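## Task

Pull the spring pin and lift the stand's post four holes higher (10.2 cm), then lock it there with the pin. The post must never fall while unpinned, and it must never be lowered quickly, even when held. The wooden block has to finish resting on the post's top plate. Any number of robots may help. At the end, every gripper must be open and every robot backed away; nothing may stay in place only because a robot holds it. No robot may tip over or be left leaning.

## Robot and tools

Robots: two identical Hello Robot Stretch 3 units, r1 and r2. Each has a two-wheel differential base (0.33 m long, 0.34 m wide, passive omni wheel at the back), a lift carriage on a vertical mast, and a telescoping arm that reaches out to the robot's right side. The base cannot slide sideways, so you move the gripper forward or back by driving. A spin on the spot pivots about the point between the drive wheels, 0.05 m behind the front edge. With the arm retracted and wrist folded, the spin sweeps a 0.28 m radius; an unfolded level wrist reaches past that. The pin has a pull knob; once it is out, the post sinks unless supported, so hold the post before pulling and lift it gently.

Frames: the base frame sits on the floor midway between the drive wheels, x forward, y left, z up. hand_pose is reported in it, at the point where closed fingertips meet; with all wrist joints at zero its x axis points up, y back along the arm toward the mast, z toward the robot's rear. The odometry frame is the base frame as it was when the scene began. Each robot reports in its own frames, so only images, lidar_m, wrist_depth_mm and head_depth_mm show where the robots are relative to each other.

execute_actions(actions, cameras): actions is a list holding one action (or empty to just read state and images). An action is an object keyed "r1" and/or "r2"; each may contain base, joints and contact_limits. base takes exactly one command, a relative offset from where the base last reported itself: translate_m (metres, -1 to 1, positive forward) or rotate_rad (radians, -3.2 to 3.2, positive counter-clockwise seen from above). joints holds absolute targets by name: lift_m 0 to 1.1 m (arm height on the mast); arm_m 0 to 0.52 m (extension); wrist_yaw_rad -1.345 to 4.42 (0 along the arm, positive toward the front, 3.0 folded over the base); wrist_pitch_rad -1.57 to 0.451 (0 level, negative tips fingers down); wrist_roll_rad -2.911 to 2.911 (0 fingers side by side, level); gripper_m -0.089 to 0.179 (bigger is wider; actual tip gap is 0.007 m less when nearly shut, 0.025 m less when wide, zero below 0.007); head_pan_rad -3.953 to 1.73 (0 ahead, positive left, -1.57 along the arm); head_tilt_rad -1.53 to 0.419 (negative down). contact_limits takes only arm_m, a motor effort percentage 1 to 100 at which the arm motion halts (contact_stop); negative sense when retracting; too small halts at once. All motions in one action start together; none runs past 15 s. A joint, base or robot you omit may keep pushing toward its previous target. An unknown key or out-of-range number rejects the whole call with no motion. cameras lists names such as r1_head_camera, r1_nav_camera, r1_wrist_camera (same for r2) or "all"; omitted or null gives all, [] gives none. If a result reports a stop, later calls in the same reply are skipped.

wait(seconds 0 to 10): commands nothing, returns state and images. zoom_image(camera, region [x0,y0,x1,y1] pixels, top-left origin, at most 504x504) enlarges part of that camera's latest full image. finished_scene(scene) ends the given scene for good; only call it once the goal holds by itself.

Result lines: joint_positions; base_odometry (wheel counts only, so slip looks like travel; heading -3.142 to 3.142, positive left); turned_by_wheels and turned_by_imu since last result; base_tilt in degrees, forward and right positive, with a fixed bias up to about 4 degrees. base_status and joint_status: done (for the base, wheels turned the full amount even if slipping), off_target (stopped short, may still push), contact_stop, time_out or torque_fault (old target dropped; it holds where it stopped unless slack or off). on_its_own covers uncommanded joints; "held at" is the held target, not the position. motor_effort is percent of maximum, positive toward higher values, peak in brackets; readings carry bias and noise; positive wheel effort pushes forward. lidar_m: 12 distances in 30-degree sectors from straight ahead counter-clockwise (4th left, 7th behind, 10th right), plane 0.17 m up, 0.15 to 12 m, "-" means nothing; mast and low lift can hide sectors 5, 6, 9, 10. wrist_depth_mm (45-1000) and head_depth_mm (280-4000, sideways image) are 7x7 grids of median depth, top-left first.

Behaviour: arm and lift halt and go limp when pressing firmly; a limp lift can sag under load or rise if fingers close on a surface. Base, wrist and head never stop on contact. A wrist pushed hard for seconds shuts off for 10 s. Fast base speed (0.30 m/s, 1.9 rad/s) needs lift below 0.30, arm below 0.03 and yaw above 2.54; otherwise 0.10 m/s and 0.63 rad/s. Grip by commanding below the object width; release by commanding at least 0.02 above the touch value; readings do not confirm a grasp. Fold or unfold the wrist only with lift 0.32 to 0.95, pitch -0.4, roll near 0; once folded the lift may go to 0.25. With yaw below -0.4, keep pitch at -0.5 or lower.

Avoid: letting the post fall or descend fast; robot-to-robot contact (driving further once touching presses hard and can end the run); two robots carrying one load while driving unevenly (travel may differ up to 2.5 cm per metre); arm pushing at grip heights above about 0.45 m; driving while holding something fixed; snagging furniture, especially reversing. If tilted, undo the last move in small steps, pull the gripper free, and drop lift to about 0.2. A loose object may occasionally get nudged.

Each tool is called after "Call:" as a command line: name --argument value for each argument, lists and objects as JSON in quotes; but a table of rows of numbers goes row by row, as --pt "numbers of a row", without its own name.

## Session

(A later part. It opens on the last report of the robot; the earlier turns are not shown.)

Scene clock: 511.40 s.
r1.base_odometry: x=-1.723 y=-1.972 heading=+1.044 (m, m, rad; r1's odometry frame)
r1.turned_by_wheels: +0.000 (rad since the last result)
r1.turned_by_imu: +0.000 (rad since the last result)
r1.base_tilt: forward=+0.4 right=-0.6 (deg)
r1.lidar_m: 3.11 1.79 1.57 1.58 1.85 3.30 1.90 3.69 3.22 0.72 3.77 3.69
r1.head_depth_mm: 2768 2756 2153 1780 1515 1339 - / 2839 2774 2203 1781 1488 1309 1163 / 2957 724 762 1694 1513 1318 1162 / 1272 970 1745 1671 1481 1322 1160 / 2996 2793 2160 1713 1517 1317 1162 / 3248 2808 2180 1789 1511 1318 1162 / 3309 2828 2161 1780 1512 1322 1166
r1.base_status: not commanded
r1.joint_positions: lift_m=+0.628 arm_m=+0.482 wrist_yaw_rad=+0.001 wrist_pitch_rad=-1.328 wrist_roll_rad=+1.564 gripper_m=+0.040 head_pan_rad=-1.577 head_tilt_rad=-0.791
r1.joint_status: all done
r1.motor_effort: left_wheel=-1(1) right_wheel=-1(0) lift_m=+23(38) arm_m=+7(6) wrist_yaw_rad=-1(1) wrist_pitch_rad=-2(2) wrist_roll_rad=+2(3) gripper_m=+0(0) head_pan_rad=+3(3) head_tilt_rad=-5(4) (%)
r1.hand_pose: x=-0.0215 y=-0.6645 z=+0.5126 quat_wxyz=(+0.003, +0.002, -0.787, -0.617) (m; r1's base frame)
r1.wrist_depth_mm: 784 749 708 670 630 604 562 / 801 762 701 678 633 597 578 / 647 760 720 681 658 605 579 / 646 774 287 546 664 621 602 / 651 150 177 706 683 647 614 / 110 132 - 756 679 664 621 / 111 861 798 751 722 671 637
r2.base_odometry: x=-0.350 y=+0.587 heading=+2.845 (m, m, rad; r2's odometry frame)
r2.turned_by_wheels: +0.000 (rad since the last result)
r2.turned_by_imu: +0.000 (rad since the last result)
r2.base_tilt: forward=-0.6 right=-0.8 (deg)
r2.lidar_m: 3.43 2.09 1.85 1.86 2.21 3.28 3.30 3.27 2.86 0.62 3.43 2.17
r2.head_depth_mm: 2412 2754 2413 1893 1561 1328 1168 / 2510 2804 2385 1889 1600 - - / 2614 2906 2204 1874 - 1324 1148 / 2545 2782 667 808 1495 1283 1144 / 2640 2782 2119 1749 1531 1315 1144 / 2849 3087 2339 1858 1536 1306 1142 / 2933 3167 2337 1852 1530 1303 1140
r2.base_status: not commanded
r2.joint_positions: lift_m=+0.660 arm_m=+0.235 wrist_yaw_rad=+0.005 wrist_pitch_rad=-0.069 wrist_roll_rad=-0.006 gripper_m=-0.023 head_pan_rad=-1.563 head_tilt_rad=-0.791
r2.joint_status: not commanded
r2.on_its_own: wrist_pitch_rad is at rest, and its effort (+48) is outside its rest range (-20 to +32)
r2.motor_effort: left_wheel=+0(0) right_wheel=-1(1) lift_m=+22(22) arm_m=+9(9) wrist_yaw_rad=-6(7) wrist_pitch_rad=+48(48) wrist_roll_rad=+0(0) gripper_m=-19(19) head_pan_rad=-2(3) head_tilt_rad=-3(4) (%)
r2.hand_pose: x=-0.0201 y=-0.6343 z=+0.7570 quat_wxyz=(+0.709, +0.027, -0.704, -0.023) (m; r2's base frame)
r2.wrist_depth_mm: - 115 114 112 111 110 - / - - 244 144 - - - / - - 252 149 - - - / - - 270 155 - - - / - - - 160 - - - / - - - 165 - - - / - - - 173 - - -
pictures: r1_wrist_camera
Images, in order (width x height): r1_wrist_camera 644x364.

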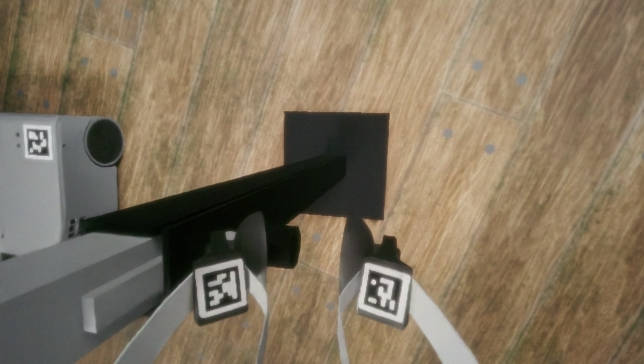

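Call:
execute_actions --actions '[{"r1":{"joints":{"arm_m":0.468}}}]' --cameras '[]'

Call:
execute_actions --actions '[{"r1":{"joints":{"lift_m":0.624}}}]' --cameras '["r1_wrist_camera"]'

Call:
execute_actions --actions '[{"r1":{"joints":{"arm_m":0.453,"wrist_pitch_rad":-1.39}}}]' --cameras '[]'

Call:
execute_actions --actions '[{"r2":{"joints":{"lift_m":0.695}}}]' --cameras '["r1_wrist_camera"]'

Scene clock: 515.97 s.
r1.base_odometry: x=-1.723 y=-1.972 heading=+1.044 (m, m, rad; r1's odometry frame)
r1.turned_by_wheels: +0.000 (rad since the last result)
r1.turned_by_imu: +0.001 (rad since the last result)
r1.base_tilt: forward=+0.5 right=-0.5 (deg)
r1.lidar_m: 3.10 1.79 1.58 1.58 1.85 3.29 1.90 3.70 3.22 0.72 3.76 3.71
r1.head_depth_mm: 2777 2752 2164 1787 1508 1343 - / 2859 2749 2156 1784 1491 1307 1164 / 2951 722 760 1704 1508 1313 1164 / 1272 971 1744 1658 1485 1314 1159 / 2979 2756 2177 1697 1521 1317 1165 / 3259 2739 2187 1784 1509 1313 1168 / 3286 2788 2168 1767 1521 1317 1158
r1.base_status: not commanded
r1.joint_positions: lift_m=+0.628 arm_m=+0.469 wrist_yaw_rad=+0.001 wrist_pitch_rad=-1.308 wrist_roll_rad=+1.564 gripper_m=+0.040 head_pan_rad=-1.577 head_tilt_rad=-0.791
r1.joint_status: all done
r1.motor_effort: left_wheel=-1(1) right_wheel=+0(1) lift_m=+26(26) arm_m=-8(6) wrist_yaw_rad=+0(1) wrist_pitch_rad=-11(11) wrist_roll_rad=+3(3) gripper_m=-3(3) head_pan_rad=+3(3) head_tilt_rad=-5(4) (%)
r1.hand_pose: x=-0.0215 y=-0.6566 z=+0.5133 quat_wxyz=(+0.003, +0.002, -0.793, -0.609) (m; r1's base frame)
r1.wrist_depth_mm: 826 767 711 664 628 592 568 / 828 770 731 666 645 603 573 / 664 766 723 682 659 627 570 / 649 782 283 538 663 636 598 / 660 151 184 708 666 647 614 / 120 143 - 751 685 661 604 / 121 872 799 755 716 658 627
r2.base_odometry: x=-0.350 y=+0.587 heading=+2.845 (m, m, rad; r2's odometry frame)
r2.turned_by_wheels: +0.000 (rad since the last result)
r2.turned_by_imu: +0.000 (rad since the last result)
r2.base_tilt: forward=-0.5 right=-0.8 (deg)
r2.lidar_m: 3.46 2.09 1.85 1.86 2.21 3.29 3.31 3.26 2.86 0.62 3.42 2.17
r2.head_depth_mm: 2426 2734 2392 1887 1561 1323 1166 / 2533 2816 2398 1878 1589 - - / 2617 2874 2231 1878 - 1316 1145 / 2529 2794 667 807 1509 1286 1147 / 2654 2752 2110 1759 1545 1313 1142 / 2835 3098 2351 1852 1529 1309 1142 / 2922 3155 2329 1852 1522 1305 1135
r2.base_status: not commanded
r2.joint_positions: lift_m=+0.660 arm_m=+0.235 wrist_yaw_rad=+0.005 wrist_pitch_rad=-0.069 wrist_roll_rad=-0.006 gripper_m=-0.023 head_pan_rad=-1.563 head_tilt_rad=-0.791
r2.joint_status: not commanded
r2.on_its_own: wrist_pitch_rad is at rest, and its effort (+48) is outside its rest range (-20 to +32)
r2.motor_effort: left_wheel=-1(0) right_wheel=+0(1) lift_m=+22(22) arm_m=+9(9) wrist_yaw_rad=-7(7) wrist_pitch_rad=+48(48) wrist_roll_rad=+0(0) gripper_m=-19(19) head_pan_rad=-1(2) head_tilt_rad=-4(6) (%)
r2.hand_pose: x=-0.0201 y=-0.6343 z=+0.7570 quat_wxyz=(+0.709, +0.027, -0.704, -0.023) (m; r2's base frame)
r2.wrist_depth_mm: - 115 114 112 111 109 - / - - 257 144 - - - / - - 265 149 - - - / - - - 154 - - - / - - - 160 - - - / - - - 164 - - - / - - - 174 - - -
pictures: none
No camera images: the call's "cameras" was empty. Leave "cameras" out to get every camera's image.

Scene clock: 516.67 s.
r1.base_odometry: x=-1.723 y=-1.972 heading=+1.044 (m, m, rad; r1's odometry frame)
r1.turned_by_wheels: +0.000 (rad since the last result)
r1.turned_by_imu: +0.000 (rad since the last result)
r1.base_tilt: forward=+0.6 right=-0.7 (deg)
r1.lidar_m: 3.07 1.79 1.58 1.58 1.85 3.31 1.90 3.67 3.22 0.72 3.77 3.72
r1.head_depth_mm: 2784 2730 2155 1792 1509 1319 - / 2853 2778 2178 1779 1481 1317 1163 / 2917 724 768 - 1503 1306 1154 / 1273 967 1310 1678 1482 1318 1155 / 3007 2789 2174 1712 1510 1315 1163 / 3276 2757 2163 1777 1513 1301 1167 / 3303 2801 2153 1781 1516 1309 1160
r1.base_status: not commanded
r1.joint_positions: lift_m=+0.625 arm_m=+0.468 wrist_yaw_rad=+0.001 wrist_pitch_rad=-1.303 wrist_roll_rad=+1.564 gripper_m=+0.040 head_pan_rad=-1.577 head_tilt_rad=-0.791
r1.joint_status: all done
r1.motor_effort: left_wheel=-1(1) right_wheel=+1(1) lift_m=+22(26) arm_m=-7(8) wrist_yaw_rad=+0(0) wrist_pitch_rad=-13(13) wrist_roll_rad=+3(3) gripper_m=-4(4) head_pan_rad=+3(3) head_tilt_rad=-4(5) (%)
r1.hand_pose: x=-0.0215 y=-0.6577 z=+0.5097 quat_wxyz=(+0.003, +0.002, -0.795, -0.607) (m; r1's base frame)
r1.wrist_depth_mm: 804 757 698 665 625 585 556 / 829 770 710 693 641 605 563 / 654 781 739 689 646 617 583 / 671 785 281 534 667 616 576 / 669 149 182 724 666 624 592 / 118 142 - 744 683 646 607 / 120 858 797 752 706 651 630
r2.base_odometry: x=-0.350 y=+0.587 heading=+2.845 (m, m, rad; r2's odometry frame)
r2.turned_by_wheels: +0.000 (rad since the last result)
r2.turned_by_imu: +0.000 (rad since the last result)
r2.base_tilt: forward=-0.5 right=-0.9 (deg)
r2.lidar_m: 3.44 2.09 1.86 1.86 2.21 3.28 3.28 3.25 2.86 0.62 3.41 2.17
r2.head_depth_mm: 2432 2764 2408 1892 1559 1322 1163 / 2514 2823 2394 1869 1603 - - / 2617 2873 2210 1866 - 1318 1146 / 2581 2750 667 810 1504 1280 1147 / 2713 2779 2124 1741 1536 1317 1144 / 2883 3112 2364 1848 1539 1310 1140 / 2964 3187 2346 1846 1530 1298 1142
r2.base_status: not commanded
r2.joint_positions: lift_m=+0.660 arm_m=+0.235 wrist_yaw_rad=+0.005 wrist_pitch_rad=-0.069 wrist_roll_rad=-0.006 gripper_m=-0.023 head_pan_rad=-1.563 head_tilt_rad=-0.791
r2.joint_status: not commanded
r2.on_its_own: wrist_pitch_rad is at rest, and its effort (+48) is outside its rest range (-20 to +32)
r2.motor_effort: left_wheel=+0(1) right_wheel=-1(1) lift_m=+22(22) arm_m=+9(9) wrist_yaw_rad=-6(7) wrist_pitch_rad=+48(48) wrist_roll_rad=+0(0) gripper_m=-19(18) head_pan_rad=-3(3) head_tilt_rad=-5(4) (%)
r2.hand_pose: x=-0.0201 y=-0.6343 z=+0.7570 quat_wxyz=(+0.709, +0.027, -0.704, -0.023) (m; r2's base frame)
r2.wrist_depth_mm: - 115 114 113 111 109 - / - - 257 143 - - - / - - 265 149 - - - / - - 285 154 - - - / - - - 159 - - - / - - - 165 - - - / - - - 173 - - -
pictures: r1_wrist_camera
Images, in order (width x height): r1_wrist_camera 644x364.

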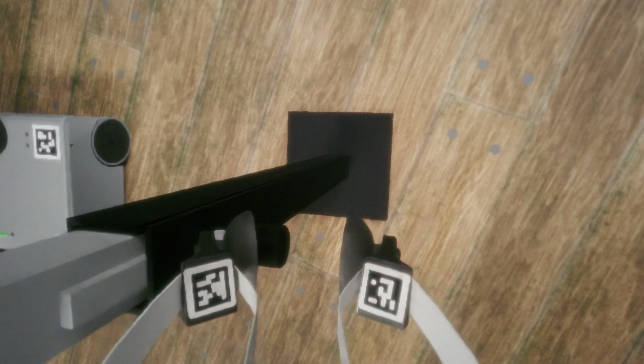

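Scene clock: 517.60 s.
r1.base_odometry: x=-1.723 y=-1.972 heading=+1.044 (m, m, rad; r1's odometry frame)
r1.turned_by_wheels: +0.000 (rad since the last result)
r1.turned_by_imu: +0.000 (rad since the last result)
r1.base_tilt: forward=+0.5 right=-0.7 (deg)
r1.lidar_m: 3.09 1.79 1.58 1.58 1.85 3.30 1.90 3.68 3.20 0.71 3.77 3.71
r1.head_depth_mm: 2748 2760 2188 1774 1497 1330 - / 2847 2758 2170 1821 1476 1315 1160 / 2952 724 796 - 1503 1309 1156 / 1272 968 1306 1663 1493 1313 1158 / 2941 2798 2181 1714 1506 1305 1164 / 3249 2779 2157 1774 1518 1309 1162 / 3297 2807 2167 1797 1508 1312 1163
r1.base_status: not commanded
r1.joint_positions: lift_m=+0.624 arm_m=+0.454 wrist_yaw_rad=+0.001 wrist_pitch_rad=-1.308 wrist_roll_rad=+1.564 gripper_m=+0.040 head_pan_rad=-1.577 head_tilt_rad=-0.791
r1.joint_status: wrist_pitch_rad off_target (ended at -1.308, target -1.390); the others done
r1.on_its_own: wrist_pitch_rad is at rest, and its effort (-39) is outside its rest range (-20 to +32)
r1.motor_effort: left_wheel=-1(1) right_wheel=+0(0) lift_m=+24(25) arm_m=-13(13) wrist_yaw_rad=+0(0) wrist_pitch_rad=-39(38) wrist_roll_rad=+2(2) gripper_m=-10(10) head_pan_rad=+3(3) head_tilt_rad=-5(4) (%)
r1.hand_pose: x=-0.0215 y=-0.6416 z=+0.5093 quat_wxyz=(+0.003, +0.002, -0.793, -0.609) (m; r1's base frame)
r1.wrist_depth_mm: 811 754 717 659 625 586 568 / 810 789 709 657 625 603 580 / 646 804 728 673 638 613 578 / 656 751 287 631 663 625 585 / 151 160 197 725 673 627 597 / 130 153 783 752 682 651 615 / 914 855 818 763 723 652 624
r2.base_odometry: x=-0.350 y=+0.587 heading=+2.845 (m, m, rad; r2's odometry frame)
r2.turned_by_wheels: +0.000 (rad since the last result)
r2.turned_by_imu: +0.000 (rad since the last result)
r2.base_tilt: forward=-0.4 right=-0.8 (deg)
r2.lidar_m: 3.45 2.09 1.85 1.86 2.21 3.29 3.30 3.24 2.86 0.62 3.42 2.17
r2.head_depth_mm: 2418 2758 2373 1886 1553 1325 1154 / 2505 2815 2388 1888 1592 - - / 2601 2884 2218 1867 - 1319 1147 / 2568 2793 666 810 1510 1283 1149 / 2694 2763 2183 1737 1539 1310 1143 / 2850 3130 2343 1862 1535 1308 1140 / 2970 3197 2338 1849 1533 1308 1135
r2.base_status: not commanded
r2.joint_positions: lift_m=+0.660 arm_m=+0.235 wrist_yaw_rad=+0.005 wrist_pitch_rad=-0.069 wrist_roll_rad=-0.006 gripper_m=-0.023 head_pan_rad=-1.563 head_tilt_rad=-0.791
r2.joint_status: not commanded
r2.on_its_own: wrist_pitch_rad is at rest, and its effort (+48) is outside its rest range (-20 to +32)
r2.motor_effort: left_wheel=+0(0) right_wheel=-1(1) lift_m=+22(22) arm_m=+9(9) wrist_yaw_rad=-6(6) wrist_pitch_rad=+48(48) wrist_roll_rad=+0(0) gripper_m=-19(19) head_pan_rad=-2(2) head_tilt_rad=-5(4) (%)
r2.hand_pose: x=-0.0201 y=-0.6343 z=+0.7570 quat_wxyz=(+0.709, +0.027, -0.704, -0.023) (m; r2's base frame)
r2.wrist_depth_mm: - 115 114 112 111 110 - / - - 274 144 - - - / - - 276 149 - - - / - - - 155 - - - / - - - 160 - - - / - - - 165 - - - / - - - 173 - - -
pictures: none
No camera images: the call's "cameras" was empty. Leave "cameras" out to get every camera's image.

Scene clock: 518.73 s.
r1.base_odometry: x=-1.723 y=-1.972 heading=+1.044 (m, m, rad; r1's odometry frame)
r1.turned_by_wheels: +0.000 (rad since the last result)
r1.turned_by_imu: +0.000 (rad since the last result)
r1.base_tilt: forward=+0.5 right=-0.6 (deg)
r1.lidar_m: 3.09 1.79 1.58 1.58 1.85 3.30 1.90 3.70 3.21 0.71 3.78 3.71
r1.head_depth_mm: 2781 2760 2175 1779 1505 1326 - / 2837 2778 2195 1828 1474 1313 1165 / 2920 708 762 - 1512 1310 1157 / 1239 934 1288 1647 1485 1316 1152 / 3038 2800 2171 1712 1515 1322 1161 / 3232 2793 2194 1799 1523 1311 1165 / 3342 2778 2185 1789 1520 1316 1165
r1.base_status: not commanded
r1.joint_positions: lift_m=+0.624 arm_m=+0.454 wrist_yaw_rad=+0.001 wrist_pitch_rad=-1.304 wrist_roll_rad=+1.565 gripper_m=+0.040 head_pan_rad=-1.577 head_tilt_rad=-0.791
r1.joint_status: not commanded
r1.on_its_own: wrist_pitch_rad is at rest, and its effort (-41) is outside its rest range (-20 to +32)
r1.motor_effort: left_wheel=-1(1) right_wheel=+1(0) lift_m=+25(24) arm_m=-13(11) wrist_yaw_rad=+1(0) wrist_pitch_rad=-41(42) wrist_roll_rad=+2(2) gripper_m=-10(11) head_pan_rad=+3(3) head_tilt_rad=-4(4) (%)
r1.hand_pose: x=-0.0215 y=-0.6428 z=+0.5095 quat_wxyz=(+0.003, +0.002, -0.795, -0.607) (m; r1's base frame)
r1.wrist_depth_mm: 791 762 700 655 625 591 557 / 855 760 713 670 628 600 565 / 655 769 731 695 634 620 583 / 666 761 283 598 653 628 599 / 152 159 195 717 668 636 596 / 130 150 772 761 672 648 609 / 940 863 807 741 697 655 621
r2.base_odometry: x=-0.350 y=+0.587 heading=+2.845 (m, m, rad; r2's odometry frame)
r2.turned_by_wheels: +0.000 (rad since the last result)
r2.turned_by_imu: +0.000 (rad since the last result)
r2.base_tilt: forward=-0.4 right=-0.8 (deg)
r2.lidar_m: 3.46 2.09 1.86 1.86 2.20 3.27 3.28 3.25 2.86 0.62 3.42 2.18
r2.head_depth_mm: 2409 2785 2371 1888 1563 1328 1174 / 2518 2858 2388 1892 - - 1140 / 2592 2874 780 1926 - 1320 1147 / 2516 1446 665 940 1477 1281 1148 / 2692 2753 2192 1749 1538 1309 1145 / 2874 3128 2358 1854 1536 1306 1145 / 2957 3146 2335 1844 1525 1303 1141
r2.base_status: not commanded
r2.joint_positions: lift_m=+0.694 arm_m=+0.236 wrist_yaw_rad=+0.005 wrist_pitch_rad=-0.128 wrist_roll_rad=-0.006 gripper_m=-0.023 head_pan_rad=-1.563 head_tilt_rad=-0.791
r2.joint_status: all done
r2.on_its_own: wrist_pitch_rad is at rest, and its effort (+70) is outside its rest range (-20 to +32)
r2.motor_effort: left_wheel=+1(0) right_wheel=-1(1) lift_m=+36(37) arm_m=+5(9) wrist_yaw_rad=-7(7) wrist_pitch_rad=+70(71) wrist_roll_rad=+0(0) gripper_m=-19(19) head_pan_rad=-2(3) head_tilt_rad=-3(3) (%)
r2.hand_pose: x=-0.0201 y=-0.6316 z=+0.7762 quat_wxyz=(+0.708, +0.048, -0.703, -0.044) (m; r2's base frame)
r2.wrist_depth_mm: - 100 99 97 95 93 92 / - - - 141 - - - / - - 277 146 - - - / - - - 155 - - - / - - - 161 - - - / - - - 169 - - - / - - - 181 - - -
pictures: r1_wrist_camera
Images, in order (width x height): r1_wrist_camera 644x364.

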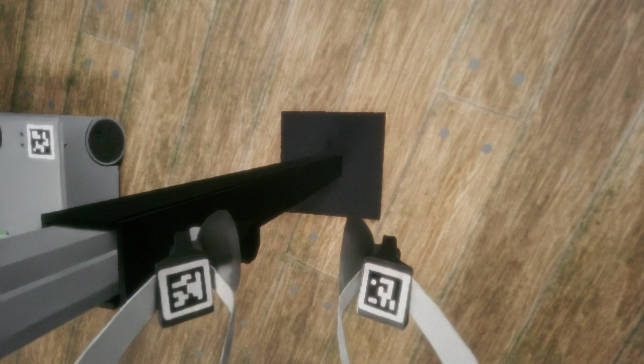

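Call:
execute_actions --actions '[{"r1":{"joints":{"wrist_pitch_rad":-1.43,"gripper_m":0.025}},"r2":{"joints":{"lift_m":0.664}}}]' --cameras '["r1_wrist_camera"]'

Call:
execute_actions --actions '[{"r2":{"joints":{"lift_m":0.695}}}]' --cameras '[]'

Scene clock: 522.60 s.
r1.base_odometry: x=-1.723 y=-1.972 heading=+1.044 (m, m, rad; r1's odometry frame)
r1.turned_by_wheels: +0.000 (rad since the last result)
r1.turned_by_imu: +0.001 (rad since the last result)
r1.base_tilt: forward=+0.4 right=-0.6 (deg)
r1.lidar_m: 3.08 1.79 1.58 1.58 1.85 3.30 1.90 3.70 3.22 0.72 3.75 3.70
r1.head_depth_mm: 2749 2728 2160 1780 1507 1319 - / 2859 2775 2170 1820 1477 1305 1167 / 2936 714 764 - 1513 1312 1162 / 1268 956 1296 1664 1486 1313 1171 / 2987 2744 2176 1715 1511 1306 1156 / 3252 2809 2160 1783 1519 1320 1162 / 3252 2806 2190 1768 1512 1317 1166
r1.base_status: not commanded
r1.joint_positions: lift_m=+0.624 arm_m=+0.454 wrist_yaw_rad=+0.001 wrist_pitch_rad=-1.310 wrist_roll_rad=+1.565 gripper_m=+0.025 head_pan_rad=-1.577 head_tilt_rad=-0.791
r1.joint_status: wrist_pitch_rad off_target (ended at -1.310, target -1.430); the others done
r1.on_its_own: wrist_pitch_rad is at rest, and its effort (-57) is outside its rest range (-20 to +32)
r1.motor_effort: left_wheel=-1(1) right_wheel=+0(0) lift_m=+25(24) arm_m=-12(12) wrist_yaw_rad=+0(0) wrist_pitch_rad=-57(57) wrist_roll_rad=+2(2) gripper_m=-14(75) head_pan_rad=+3(3) head_tilt_rad=-4(3) (%)
r1.hand_pose: x=-0.0215 y=-0.6413 z=+0.5093 quat_wxyz=(+0.003, +0.002, -0.793, -0.609) (m; r1's base frame)
r1.wrist_depth_mm: 794 751 715 657 623 584 554 / 838 789 734 693 620 597 568 / 653 778 755 686 662 591 577 / 671 776 286 619 670 627 590 / 151 161 197 719 676 644 605 / 131 152 773 750 684 635 611 / 922 866 798 762 698 669 617
r2.base_odometry: x=-0.350 y=+0.587 heading=+2.845 (m, m, rad; r2's odometry frame)
r2.turned_by_wheels: +0.000 (rad since the last result)
r2.turned_by_imu: +0.000 (rad since the last result)
r2.base_tilt: forward=-0.5 right=-0.8 (deg)
r2.lidar_m: 3.46 2.10 1.85 1.86 2.21 3.27 3.30 3.26 2.86 0.62 3.42 2.17
r2.head_depth_mm: 2445 2721 2407 1884 1558 1322 1180 / 2535 2819 2393 1881 1596 - - / 2604 2920 2212 1927 - 1320 1144 / 2554 1444 667 935 1504 1280 1148 / 2663 2764 2175 1747 1538 1308 1147 / 2863 3114 2343 1855 1535 1307 1143 / 2972 3154 2342 1842 1534 1301 1138
r2.base_status: not commanded
r2.joint_positions: lift_m=+0.664 arm_m=+0.235 wrist_yaw_rad=+0.005 wrist_pitch_rad=-0.031 wrist_roll_rad=-0.006 gripper_m=-0.023 head_pan_rad=-1.563 head_tilt_rad=-0.791
r2.joint_status: all done
r2.on_its_own: wrist_pitch_rad is at rest, and its effort (+33) is outside its rest range (-20 to +32); wrist_pitch_rad moved +0.097 toward your old target +0.055
r2.motor_effort: left_wheel=+0(0) right_wheel=-1(1) lift_m=+19(33) arm_m=+8(8) wrist_yaw_rad=-7(7) wrist_pitch_rad=+33(71) wrist_roll_rad=+0(0) gripper_m=-19(20) head_pan_rad=-3(1) head_tilt_rad=-3(4) (%)
r2.hand_pose: x=-0.0201 y=-0.6357 z=+0.7709 quat_wxyz=(+0.709, +0.013, -0.705, -0.009) (m; r2's base frame)
r2.wrist_depth_mm: - 118 117 117 115 114 - / - - - 146 - - - / - - 281 151 - - - / - - - 156 - - - / - - - 159 - - - / - - - 163 - - - / - - - 170 - - -
pictures: r1_wrist_camera
Images, in order (width x height): r1_wrist_camera 644x364.

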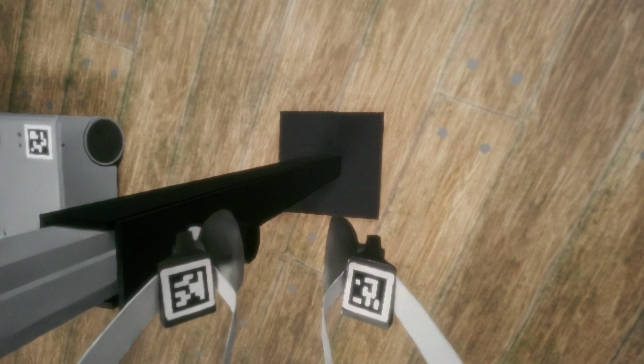

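Scene clock: 523.67 s.
r1.base_odometry: x=-1.723 y=-1.972 heading=+1.044 (m, m, rad; r1's odometry frame)
r1.turned_by_wheels: +0.000 (rad since the last result)
r1.turned_by_imu: +0.000 (rad since the last result)
r1.base_tilt: forward=+0.6 right=-0.6 (deg)
r1.lidar_m: 3.07 1.79 1.58 1.59 1.84 3.29 1.90 3.67 3.21 0.72 3.79 3.71
r1.head_depth_mm: 2779 2743 2171 1789 1513 1322 - / 2878 2732 2179 1818 1492 1297 1161 / 2931 711 762 - 1505 1307 1162 / 1248 930 1299 1677 1486 1310 1156 / 3026 2780 2178 1711 1505 1314 1153 / 3204 2760 2173 1790 1525 1314 1163 / 3265 2755 2164 1778 1509 1314 1162
r1.base_status: not commanded
r1.joint_positions: lift_m=+0.624 arm_m=+0.454 wrist_yaw_rad=+0.001 wrist_pitch_rad=-1.310 wrist_roll_rad=+1.565 gripper_m=+0.025 head_pan_rad=-1.577 head_tilt_rad=-0.791
r1.joint_status: not commanded
r1.on_its_own: wrist_pitch_rad is at rest, and its effort (-57) is outside its rest range (-20 to +32)
r1.motor_effort: left_wheel=-1(1) right_wheel=+1(0) lift_m=+25(25) arm_m=-13(12) wrist_yaw_rad=+1(0) wrist_pitch_rad=-57(56) wrist_roll_rad=+2(2) gripper_m=-15(15) head_pan_rad=+3(3) head_tilt_rad=-4(3) (%)
r1.hand_pose: x=-0.0215 y=-0.6413 z=+0.5093 quat_wxyz=(+0.003, +0.002, -0.793, -0.609) (m; r1's base frame)
r1.wrist_depth_mm: 812 759 691 659 621 586 559 / 818 755 719 674 647 611 564 / 656 778 742 680 650 612 572 / 666 767 286 627 662 621 597 / 152 160 197 735 671 627 606 / 130 152 787 750 689 635 614 / 917 867 805 738 704 654 615
r2.base_odometry: x=-0.350 y=+0.587 heading=+2.845 (m, m, rad; r2's odometry frame)
r2.turned_by_wheels: +0.000 (rad since the last result)
r2.turned_by_imu: +0.000 (rad since the last result)
r2.base_tilt: forward=-0.5 right=-0.8 (deg)
r2.lidar_m: 3.45 2.10 1.85 1.86 2.21 3.30 3.30 3.25 2.86 0.62 3.42 2.18
r2.head_depth_mm: 2437 2723 2424 1885 1562 1333 1175 / 2515 2815 2379 1880 - - 1135 / 2591 2852 780 1931 - 1322 1143 / 2527 1437 664 940 1468 1280 1143 / 2676 2749 2175 1756 1538 1307 1145 / 2868 3063 2341 1845 1535 1310 1141 / 2991 3165 2342 1833 1522 1303 1137
r2.base_status: not commanded
r2.joint_positions: lift_m=+0.694 arm_m=+0.236 wrist_yaw_rad=+0.005 wrist_pitch_rad=-0.127 wrist_roll_rad=-0.006 gripper_m=-0.023 head_pan_rad=-1.563 head_tilt_rad=-0.791
r2.joint_status: all done
r2.on_its_own: wrist_pitch_rad is at rest, and its effort (+70) is outside its rest range (-20 to +32)
r2.motor_effort: left_wheel=+1(0) right_wheel=-1(1) lift_m=+35(33) arm_m=+5(8) wrist_yaw_rad=-7(7) wrist_pitch_rad=+70(71) wrist_roll_rad=+0(0) gripper_m=-19(19) head_pan_rad=-2(3) head_tilt_rad=-5(3) (%)
r2.hand_pose: x=-0.0201 y=-0.6317 z=+0.7765 quat_wxyz=(+0.708, +0.047, -0.703, -0.043) (m; r2's base frame)
r2.wrist_depth_mm: - 98 97 95 94 91 90 / - - 930 141 - - - / - - 279 147 - - - / - - - 155 - - - / - - - 160 - - - / - - - 168 - - - / - - - 179 - - -
pictures: none
No camera images: the call's "cameras" was empty. Leave "cameras" out to get every camera's image.

One harder shot.

Call:
execute_actions --actions '[{"r1":{"joints":{"wrist_pitch_rad":-1.49}},"r2":{"joints":{"lift_m":0.668}}}]' --cameras '[]'

Call:
execute_actions --actions '[{"r2":{"joints":{"lift_m":0.695}}}]' --cameras '["r1_wrist_camera"]'

Call:
execute_actions --actions '[{"r1":{"joints":{"wrist_pitch_rad":-1.38}},"r2":{"joints":{"lift_m":0.68}}}]' --cameras '[]'

Scene clock: 527.27 s.
r1.base_odometry: x=-1.723 y=-1.972 heading=+1.044 (m, m, rad; r1's odometry frame)
r1.turned_by_wheels: +0.000 (rad since the last result)
r1.turned_by_imu: +0.001 (rad since the last result)
r1.base_tilt: forward=+0.4 right=-0.6 (deg)
r1.lidar_m: 3.09 1.79 1.58 1.58 1.85 3.30 1.90 3.72 3.21 0.72 3.77 3.69
r1.head_depth_mm: 2778 2769 2178 1783 1507 1327 - / 2850 2783 2163 1804 1498 1303 1164 / 2913 713 751 - 1508 1319 1162 / 1256 948 1299 1661 1475 1316 1166 / 3038 2781 2187 1709 1508 1315 1170 / 3230 2767 2158 1767 1515 1315 1164 / 3321 2786 2182 1793 1509 1318 1167
r1.base_status: not commanded
r1.joint_positions: lift_m=+0.624 arm_m=+0.454 wrist_yaw_rad=+0.001 wrist_pitch_rad=-1.338 wrist_roll_rad=+1.566 gripper_m=+0.025 head_pan_rad=-1.577 head_tilt_rad=-0.791
r1.joint_status: wrist_pitch_rad off_target (ended at -1.338, target -1.490)
r1.on_its_own: wrist_pitch_rad is at rest, and its effort (-71) is outside its rest range (-20 to +32)
r1.motor_effort: left_wheel=-1(1) right_wheel=+0(0) lift_m=+25(25) arm_m=-12(12) wrist_yaw_rad=+0(0) wrist_pitch_rad=-71(71) wrist_roll_rad=+2(2) gripper_m=-18(18) head_pan_rad=+3(3) head_tilt_rad=-4(4) (%)
r1.hand_pose: x=-0.0215 y=-0.6342 z=+0.5082 quat_wxyz=(+0.002, +0.002, -0.784, -0.620) (m; r1's base frame)
r1.wrist_depth_mm: 789 741 690 654 627 586 561 / 784 749 716 666 629 615 576 / 657 740 720 679 654 636 589 / 649 766 314 679 664 626 594 / 147 166 311 714 678 645 624 / 136 153 756 764 675 650 632 / 915 838 801 748 703 669 647
r2.base_odometry: x=-0.350 y=+0.587 heading=+2.845 (m, m, rad; r2's odometry frame)
r2.turned_by_wheels: +0.000 (rad since the last result)
r2.turned_by_imu: +0.000 (rad since the last result)
r2.base_tilt: forward=-0.4 right=-0.9 (deg)
r2.lidar_m: 3.44 2.10 1.85 1.85 2.20 3.28 3.30 3.25 2.86 0.62 3.41 2.17
r2.head_depth_mm: 2444 2715 2402 1885 1562 1323 1178 / 2554 2782 2397 1870 1618 - - / 2588 2918 2224 1935 - 1325 1147 / 2562 1448 666 948 1501 1277 1145 / 2703 2770 2201 1753 1539 1306 1143 / 2875 3099 2360 1853 1531 1307 1143 / 2964 3175 2319 1857 1525 1308 1138
r2.base_status: not commanded
r2.joint_positions: lift_m=+0.668 arm_m=+0.235 wrist_yaw_rad=+0.005 wrist_pitch_rad=-0.044 wrist_roll_rad=-0.006 gripper_m=-0.023 head_pan_rad=-1.563 head_tilt_rad=-0.791
r2.joint_status: all done
r2.on_its_own: wrist_pitch_rad is at rest, and its effort (+38) is outside its rest range (-20 to +32); wrist_pitch_rad moved +0.083 toward your old target +0.055
r2.motor_effort: left_wheel=+0(0) right_wheel=-1(1) lift_m=+19(31) arm_m=+7(7) wrist_yaw_rad=-7(7) wrist_pitch_rad=+38(70) wrist_roll_rad=+0(0) gripper_m=-19(19) head_pan_rad=-3(1) head_tilt_rad=-3(3) (%)
r2.hand_pose: x=-0.0201 y=-0.6353 z=+0.7716 quat_wxyz=(+0.709, +0.018, -0.705, -0.014) (m; r2's base frame)
r2.wrist_depth_mm: - 115 114 114 112 111 - / - - - 145 - - - / - - 281 150 - - - / - - - 155 - - - / - - - 160 - - - / - - - 164 - - - / - - - 171 - - -
pictures: none
No camera images: the call's "cameras" was empty. Leave "cameras" out to get every camera's image.

Scene clock: 528.30 s.
r1.base_odometry: x=-1.723 y=-1.972 heading=+1.044 (m, m, rad; r1's odometry frame)
r1.turned_by_wheels: +0.000 (rad since the last result)
r1.turned_by_imu: +0.000 (rad since the last result)
r1.base_tilt: forward=+0.5 right=-0.6 (deg)
r1.lidar_m: 3.10 1.79 1.58 1.58 1.84 3.28 1.90 3.70 3.22 0.71 3.76 3.71
r1.head_depth_mm: 2766 2790 2164 1780 1498 1328 - / 2825 2773 2190 1838 1492 1299 1161 / 2929 706 751 - 1513 1318 1155 / 1237 930 1298 1668 1480 1315 1165 / 3110 2794 2156 1717 1510 1313 1160 / 3232 2758 2174 1783 1519 1314 1166 / 3265 2793 2157 1783 1519 1312 1166
r1.base_status: not commanded
r1.joint_positions: lift_m=+0.624 arm_m=+0.454 wrist_yaw_rad=+0.001 wrist_pitch_rad=-1.338 wrist_roll_rad=+1.566 gripper_m=+0.025 head_pan_rad=-1.577 head_tilt_rad=-0.791
r1.joint_status: not commanded
r1.on_its_own: wrist_pitch_rad is at rest, and its effort (-71) is outside its rest range (-20 to +32)
r1.motor_effort: left_wheel=-1(1) right_wheel=+0(0) lift_m=+24(24) arm_m=-12(13) wrist_yaw_rad=+0(1) wrist_pitch_rad=-71(71) wrist_roll_rad=+2(2) gripper_m=-17(18) head_pan_rad=+2(3) head_tilt_rad=-4(4) (%)
r1.hand_pose: x=-0.0215 y=-0.6342 z=+0.5082 quat_wxyz=(+0.002, +0.001, -0.784, -0.620) (m; r1's base frame)
r1.wrist_depth_mm: 783 743 704 655 628 591 566 / 825 742 688 687 649 609 569 / 658 776 724 677 649 624 587 / 657 767 313 664 677 631 590 / 147 164 317 732 659 641 618 / 137 153 777 746 691 646 640 / 934 833 786 758 724 667 631
r2.base_odometry: x=-0.350 y=+0.587 heading=+2.845 (m, m, rad; r2's odometry frame)
r2.turned_by_wheels: +0.000 (rad since the last result)
r2.turned_by_imu: +0.000 (rad since the last result)
r2.base_tilt: forward=-0.5 right=-0.8 (deg)
r2.lidar_m: 3.44 2.09 1.85 1.86 2.21 3.28 3.30 3.27 2.86 0.62 3.44 2.18
r2.head_depth_mm: 2437 2750 2391 1887 1554 1329 1177 / 2529 2836 2380 1878 - - 1140 / 2599 2885 780 1923 - 1312 1145 / 2532 1436 666 942 1472 1283 1146 / 2690 2742 2182 1751 1533 1309 1147 / 2889 3098 2341 1853 1536 1307 1139 / 2951 3165 2321 1857 1519 1304 1146
r2.base_status: not commanded
r2.joint_positions: lift_m=+0.694 arm_m=+0.236 wrist_yaw_rad=+0.005 wrist_pitch_rad=-0.126 wrist_roll_rad=-0.006 gripper_m=-0.023 head_pan_rad=-1.563 head_tilt_rad=-0.791
r2.joint_status: all done
r2.on_its_own: wrist_pitch_rad is at rest, and its effort (+70) is outside its rest range (-20 to +32)
r2.motor_effort: left_wheel=+0(0) right_wheel=-1(1) lift_m=+35(37) arm_m=+5(7) wrist_yaw_rad=-7(7) wrist_pitch_rad=+70(70) wrist_roll_rad=+0(0) gripper_m=-19(19) head_pan_rad=-4(3) head_tilt_rad=-4(5) (%)
r2.hand_pose: x=-0.0201 y=-0.6317 z=+0.7767 quat_wxyz=(+0.708, +0.047, -0.703, -0.043) (m; r2's base frame)
r2.wrist_depth_mm: - 97 96 94 92 90 89 / - - - 140 - - - / - - 277 146 - - - / - - - 155 - - - / - - - 160 - - - / - - - 168 - - - / - - - 180 - - -
pictures: r1_wrist_camera
Images, in order (width x height): r1_wrist_camera 644x364.

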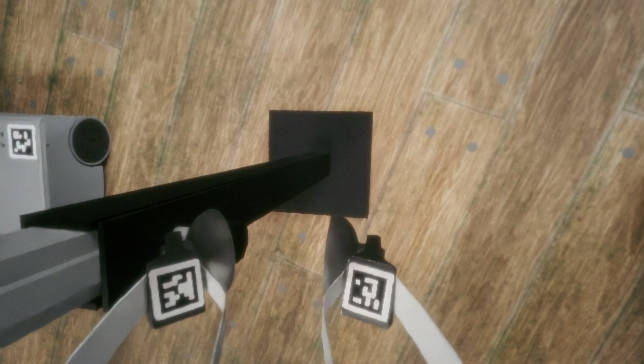

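Scene clock: 529.13 s.
r1.base_odometry: x=-1.723 y=-1.972 heading=+1.044 (m, m, rad; r1's odometry frame)
r1.turned_by_wheels: +0.000 (rad since the last result)
r1.turned_by_imu: +0.000 (rad since the last result)
r1.base_tilt: forward=+0.5 right=-0.6 (deg)
r1.lidar_m: 3.09 1.78 1.58 1.58 1.85 3.30 1.90 3.68 3.21 0.72 3.78 3.71
r1.head_depth_mm: 2754 2722 2154 1784 1507 1327 - / 2855 2748 2184 1828 1473 1323 1164 / 2939 713 767 - 1507 1314 1165 / 1263 929 1304 1651 1482 1316 1164 / 3047 2770 2190 1719 1524 1305 1171 / 3218 2765 2199 1791 1509 1312 1166 / 3255 2783 2173 1790 1514 1306 1163
r1.base_status: not commanded
r1.joint_positions: lift_m=+0.624 arm_m=+0.454 wrist_yaw_rad=+0.001 wrist_pitch_rad=-1.284 wrist_roll_rad=+1.566 gripper_m=+0.025 head_pan_rad=-1.577 head_tilt_rad=-0.791
r1.joint_status: wrist_pitch_rad off_target (ended at -1.284, target -1.380)
r1.on_its_own: wrist_pitch_rad is at rest, and its effort (-45) is outside its rest range (-20 to +32)
r1.motor_effort: left_wheel=-1(1) right_wheel=+0(0) lift_m=+24(25) arm_m=-12(12) wrist_yaw_rad=+0(0) wrist_pitch_rad=-45(70) wrist_roll_rad=+2(2) gripper_m=-12(18) head_pan_rad=+3(3) head_tilt_rad=-4(4) (%)
r1.hand_pose: x=-0.0215 y=-0.6478 z=+0.5104 quat_wxyz=(+0.002, +0.001, -0.801, -0.599) (m; r1's base frame)
r1.wrist_depth_mm: 842 768 708 663 630 573 552 / 841 788 729 692 643 604 572 / 684 806 749 691 647 600 573 / 690 774 288 544 656 624 580 / 161 158 196 737 679 623 585 / 125 150 773 758 670 644 603 / 950 893 826 756 720 653 616
r2.base_odometry: x=-0.350 y=+0.587 heading=+2.845 (m, m, rad; r2's odometry frame)
r2.turned_by_wheels: +0.000 (rad since the last result)
r2.turned_by_imu: +0.000 (rad since the last result)
r2.base_tilt: forward=-0.5 right=-0.9 (deg)
r2.lidar_m: 3.44 2.09 1.85 1.86 2.21 3.29 3.29 3.25 2.86 0.62 3.42 2.18
r2.head_depth_mm: 2400 2733 2388 1884 1557 1330 1166 / 2523 2811 2396 1894 1592 - 1132 / 2562 2897 2212 1928 - 1321 1150 / 2532 1446 668 937 1496 1281 1150 / 2674 2767 2195 1747 1534 1313 1139 / 2825 3126 2331 1849 1531 1307 1144 / 2981 3154 2327 1851 1538 1297 1146
r2.base_status: not commanded
r2.joint_positions: lift_m=+0.680 arm_m=+0.236 wrist_yaw_rad=+0.005 wrist_pitch_rad=-0.082 wrist_roll_rad=-0.006 gripper_m=-0.023 head_pan_rad=-1.563 head_tilt_rad=-0.791
r2.joint_status: all done
r2.on_its_own: wrist_pitch_rad is at rest, and its effort (+53) is outside its rest range (-20 to +32)
r2.motor_effort: left_wheel=+0(0) right_wheel=-1(1) lift_m=+21(32) arm_m=+5(6) wrist_yaw_rad=-7(7) wrist_pitch_rad=+53(70) wrist_roll_rad=+0(0) gripper_m=-19(19) head_pan_rad=-2(3) head_tilt_rad=-3(5) (%)
r2.hand_pose: x=-0.0201 y=-0.6340 z=+0.7738 quat_wxyz=(+0.709, +0.031, -0.704, -0.027) (m; r2's base frame)
r2.wrist_depth_mm: - 108 107 106 105 103 - / - - - 143 - - - / - - 278 148 - - - / - - - 155 - - - / - - - 160 - - - / - - - 166 - - - / - - - 174 - - -
pictures: none
No camera images: the call's "cameras" was empty. Leave "cameras" out to get every camera's image.

Call:
execute_actions --actions '[{"r1":{"joints":{"wrist_pitch_rad":-1.45}},"r2":{"joints":{"lift_m":0.655}}}]' --cameras '["r2_wrist_camera","r2_nav_camera"]'

Call:
execute_actions --actions '[{"r1":{"joints":{"wrist_pitch_rad":-1.33}}}]' --cameras '[]'

Scene clock: 535.67 s.
r1.base_odometry: x=-1.723 y=-1.972 heading=+1.045 (m, m, rad; r1's odometry frame)
r1.turned_by_wheels: +0.000 (rad since the last result)
r1.turned_by_imu: +0.001 (rad since the last result)
r1.base_tilt: forward=+0.5 right=-0.8 (deg)
r1.lidar_m: 3.10 1.78 1.58 1.58 1.84 3.32 1.91 3.69 3.21 0.72 3.79 3.71
r1.head_depth_mm: 2794 2737 2161 1767 1518 1326 - / 2831 2772 2208 1823 1473 1301 1166 / 2931 714 769 - 1523 1309 1165 / 1270 953 1293 1652 1483 1306 1163 / 3022 2744 2166 1721 1514 1314 1162 / 3191 2772 2204 1779 1509 1321 1168 / 3291 2743 2172 1802 1511 1313 1161
r1.base_status: not commanded
r1.joint_positions: lift_m=+0.624 arm_m=+0.454 wrist_yaw_rad=+0.001 wrist_pitch_rad=-1.315 wrist_roll_rad=+1.566 gripper_m=+0.025 head_pan_rad=-1.577 head_tilt_rad=-0.791
r1.joint_status: wrist_pitch_rad off_target (ended at -1.315, target -1.450)
r1.on_its_own: wrist_pitch_rad is at rest, and its effort (-63) is outside its rest range (-20 to +32)
r1.motor_effort: left_wheel=-1(1) right_wheel=+0(1) lift_m=+25(24) arm_m=-12(12) wrist_yaw_rad=+0(2) wrist_pitch_rad=-63(63) wrist_roll_rad=+1(2) gripper_m=-15(16) head_pan_rad=+3(3) head_tilt_rad=-4(4) (%)
r1.hand_pose: x=-0.0215 y=-0.6399 z=+0.5090 quat_wxyz=(+0.002, +0.001, -0.791, -0.612) (m; r1's base frame)
r1.wrist_depth_mm: 812 745 699 654 610 597 561 / 830 756 709 672 629 607 572 / 660 780 737 684 650 615 584 / 665 797 290 648 650 632 592 / 151 162 277 711 669 642 613 / 131 153 767 727 675 646 606 / 904 888 810 757 688 665 611
r2.base_odometry: x=-0.350 y=+0.587 heading=+2.845 (m, m, rad; r2's odometry frame)
r2.turned_by_wheels: +0.000 (rad since the last result)
r2.turned_by_imu: +0.001 (rad since the last result)
r2.base_tilt: forward=-0.5 right=-0.9 (deg)
r2.lidar_m: 3.44 2.09 1.85 1.86 2.20 3.28 3.28 3.26 2.87 0.62 3.43 2.17
r2.head_depth_mm: 2442 2745 2403 1894 1565 1326 1176 / 2537 2824 2393 1881 1605 - - / 2619 2872 2205 1930 - 1321 1149 / 2565 1441 668 937 1504 1284 1147 / 2717 2768 2208 1755 1531 1312 1140 / 2840 3075 2346 1857 1542 1311 1138 / 2950 3150 2355 1853 1544 1298 1134
r2.base_status: not commanded
r2.joint_positions: lift_m=+0.665 arm_m=+0.235 wrist_yaw_rad=+0.005 wrist_pitch_rad=-0.047 wrist_roll_rad=-0.006 gripper_m=-0.023 head_pan_rad=-1.563 head_tilt_rad=-0.791
r2.joint_status: lift_m contact_stop (moved -0.015 of -0.025)
r2.on_its_own: wrist_pitch_rad is held at -0.099, not at your +0.055, by its stall guard, which is not easing now; lift_m is slack since a contact_stop, until your next command for it (your +0.655 is given up)
r2.motor_effort: left_wheel=+0(1) right_wheel=+0(0) lift_m=+22(20) arm_m=+8(8) wrist_yaw_rad=-7(7) wrist_pitch_rad=-20(24) wrist_roll_rad=+0(0) gripper_m=-19(19) head_pan_rad=-2(2) head_tilt_rad=-4(5) (%)
r2.hand_pose: x=-0.0201 y=-0.6351 z=+0.7673 quat_wxyz=(+0.709, +0.019, -0.705, -0.015) (m; r2's base frame)
r2.wrist_depth_mm: - 118 117 116 116 114 - / - - - 146 - - - / - - 281 150 - - - / - - - 155 - - - / - - - 160 - - - / - - - 164 - - - / - - - 170 - - -
pictures: r2_nav_camera (sideways: a quarter turn counterclockwise sets it upright), r2_wrist_camera
Images, in order (width x height): r2_nav_camera 672x504, r2_wrist_camera 644x364.

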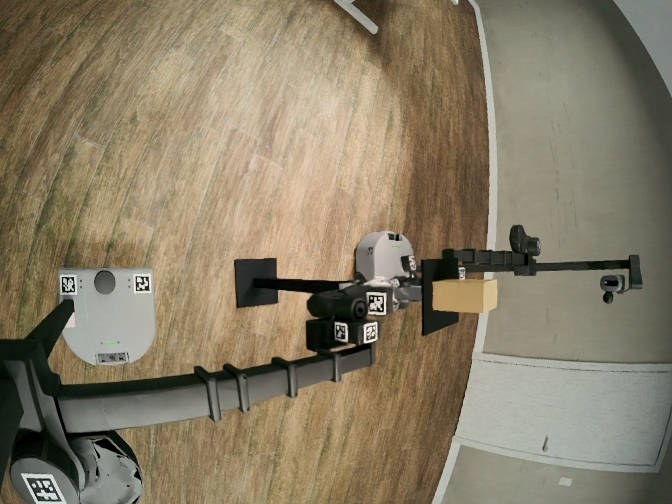

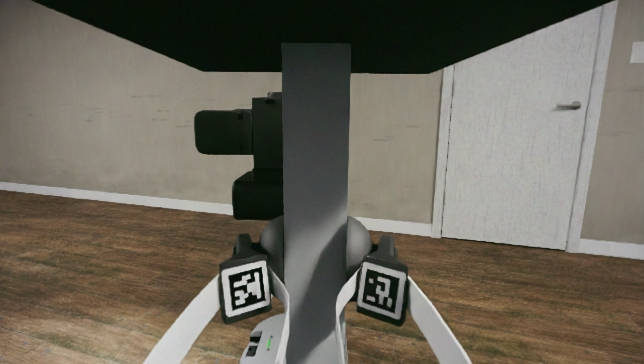

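not run: a stop came earlier in this reply.


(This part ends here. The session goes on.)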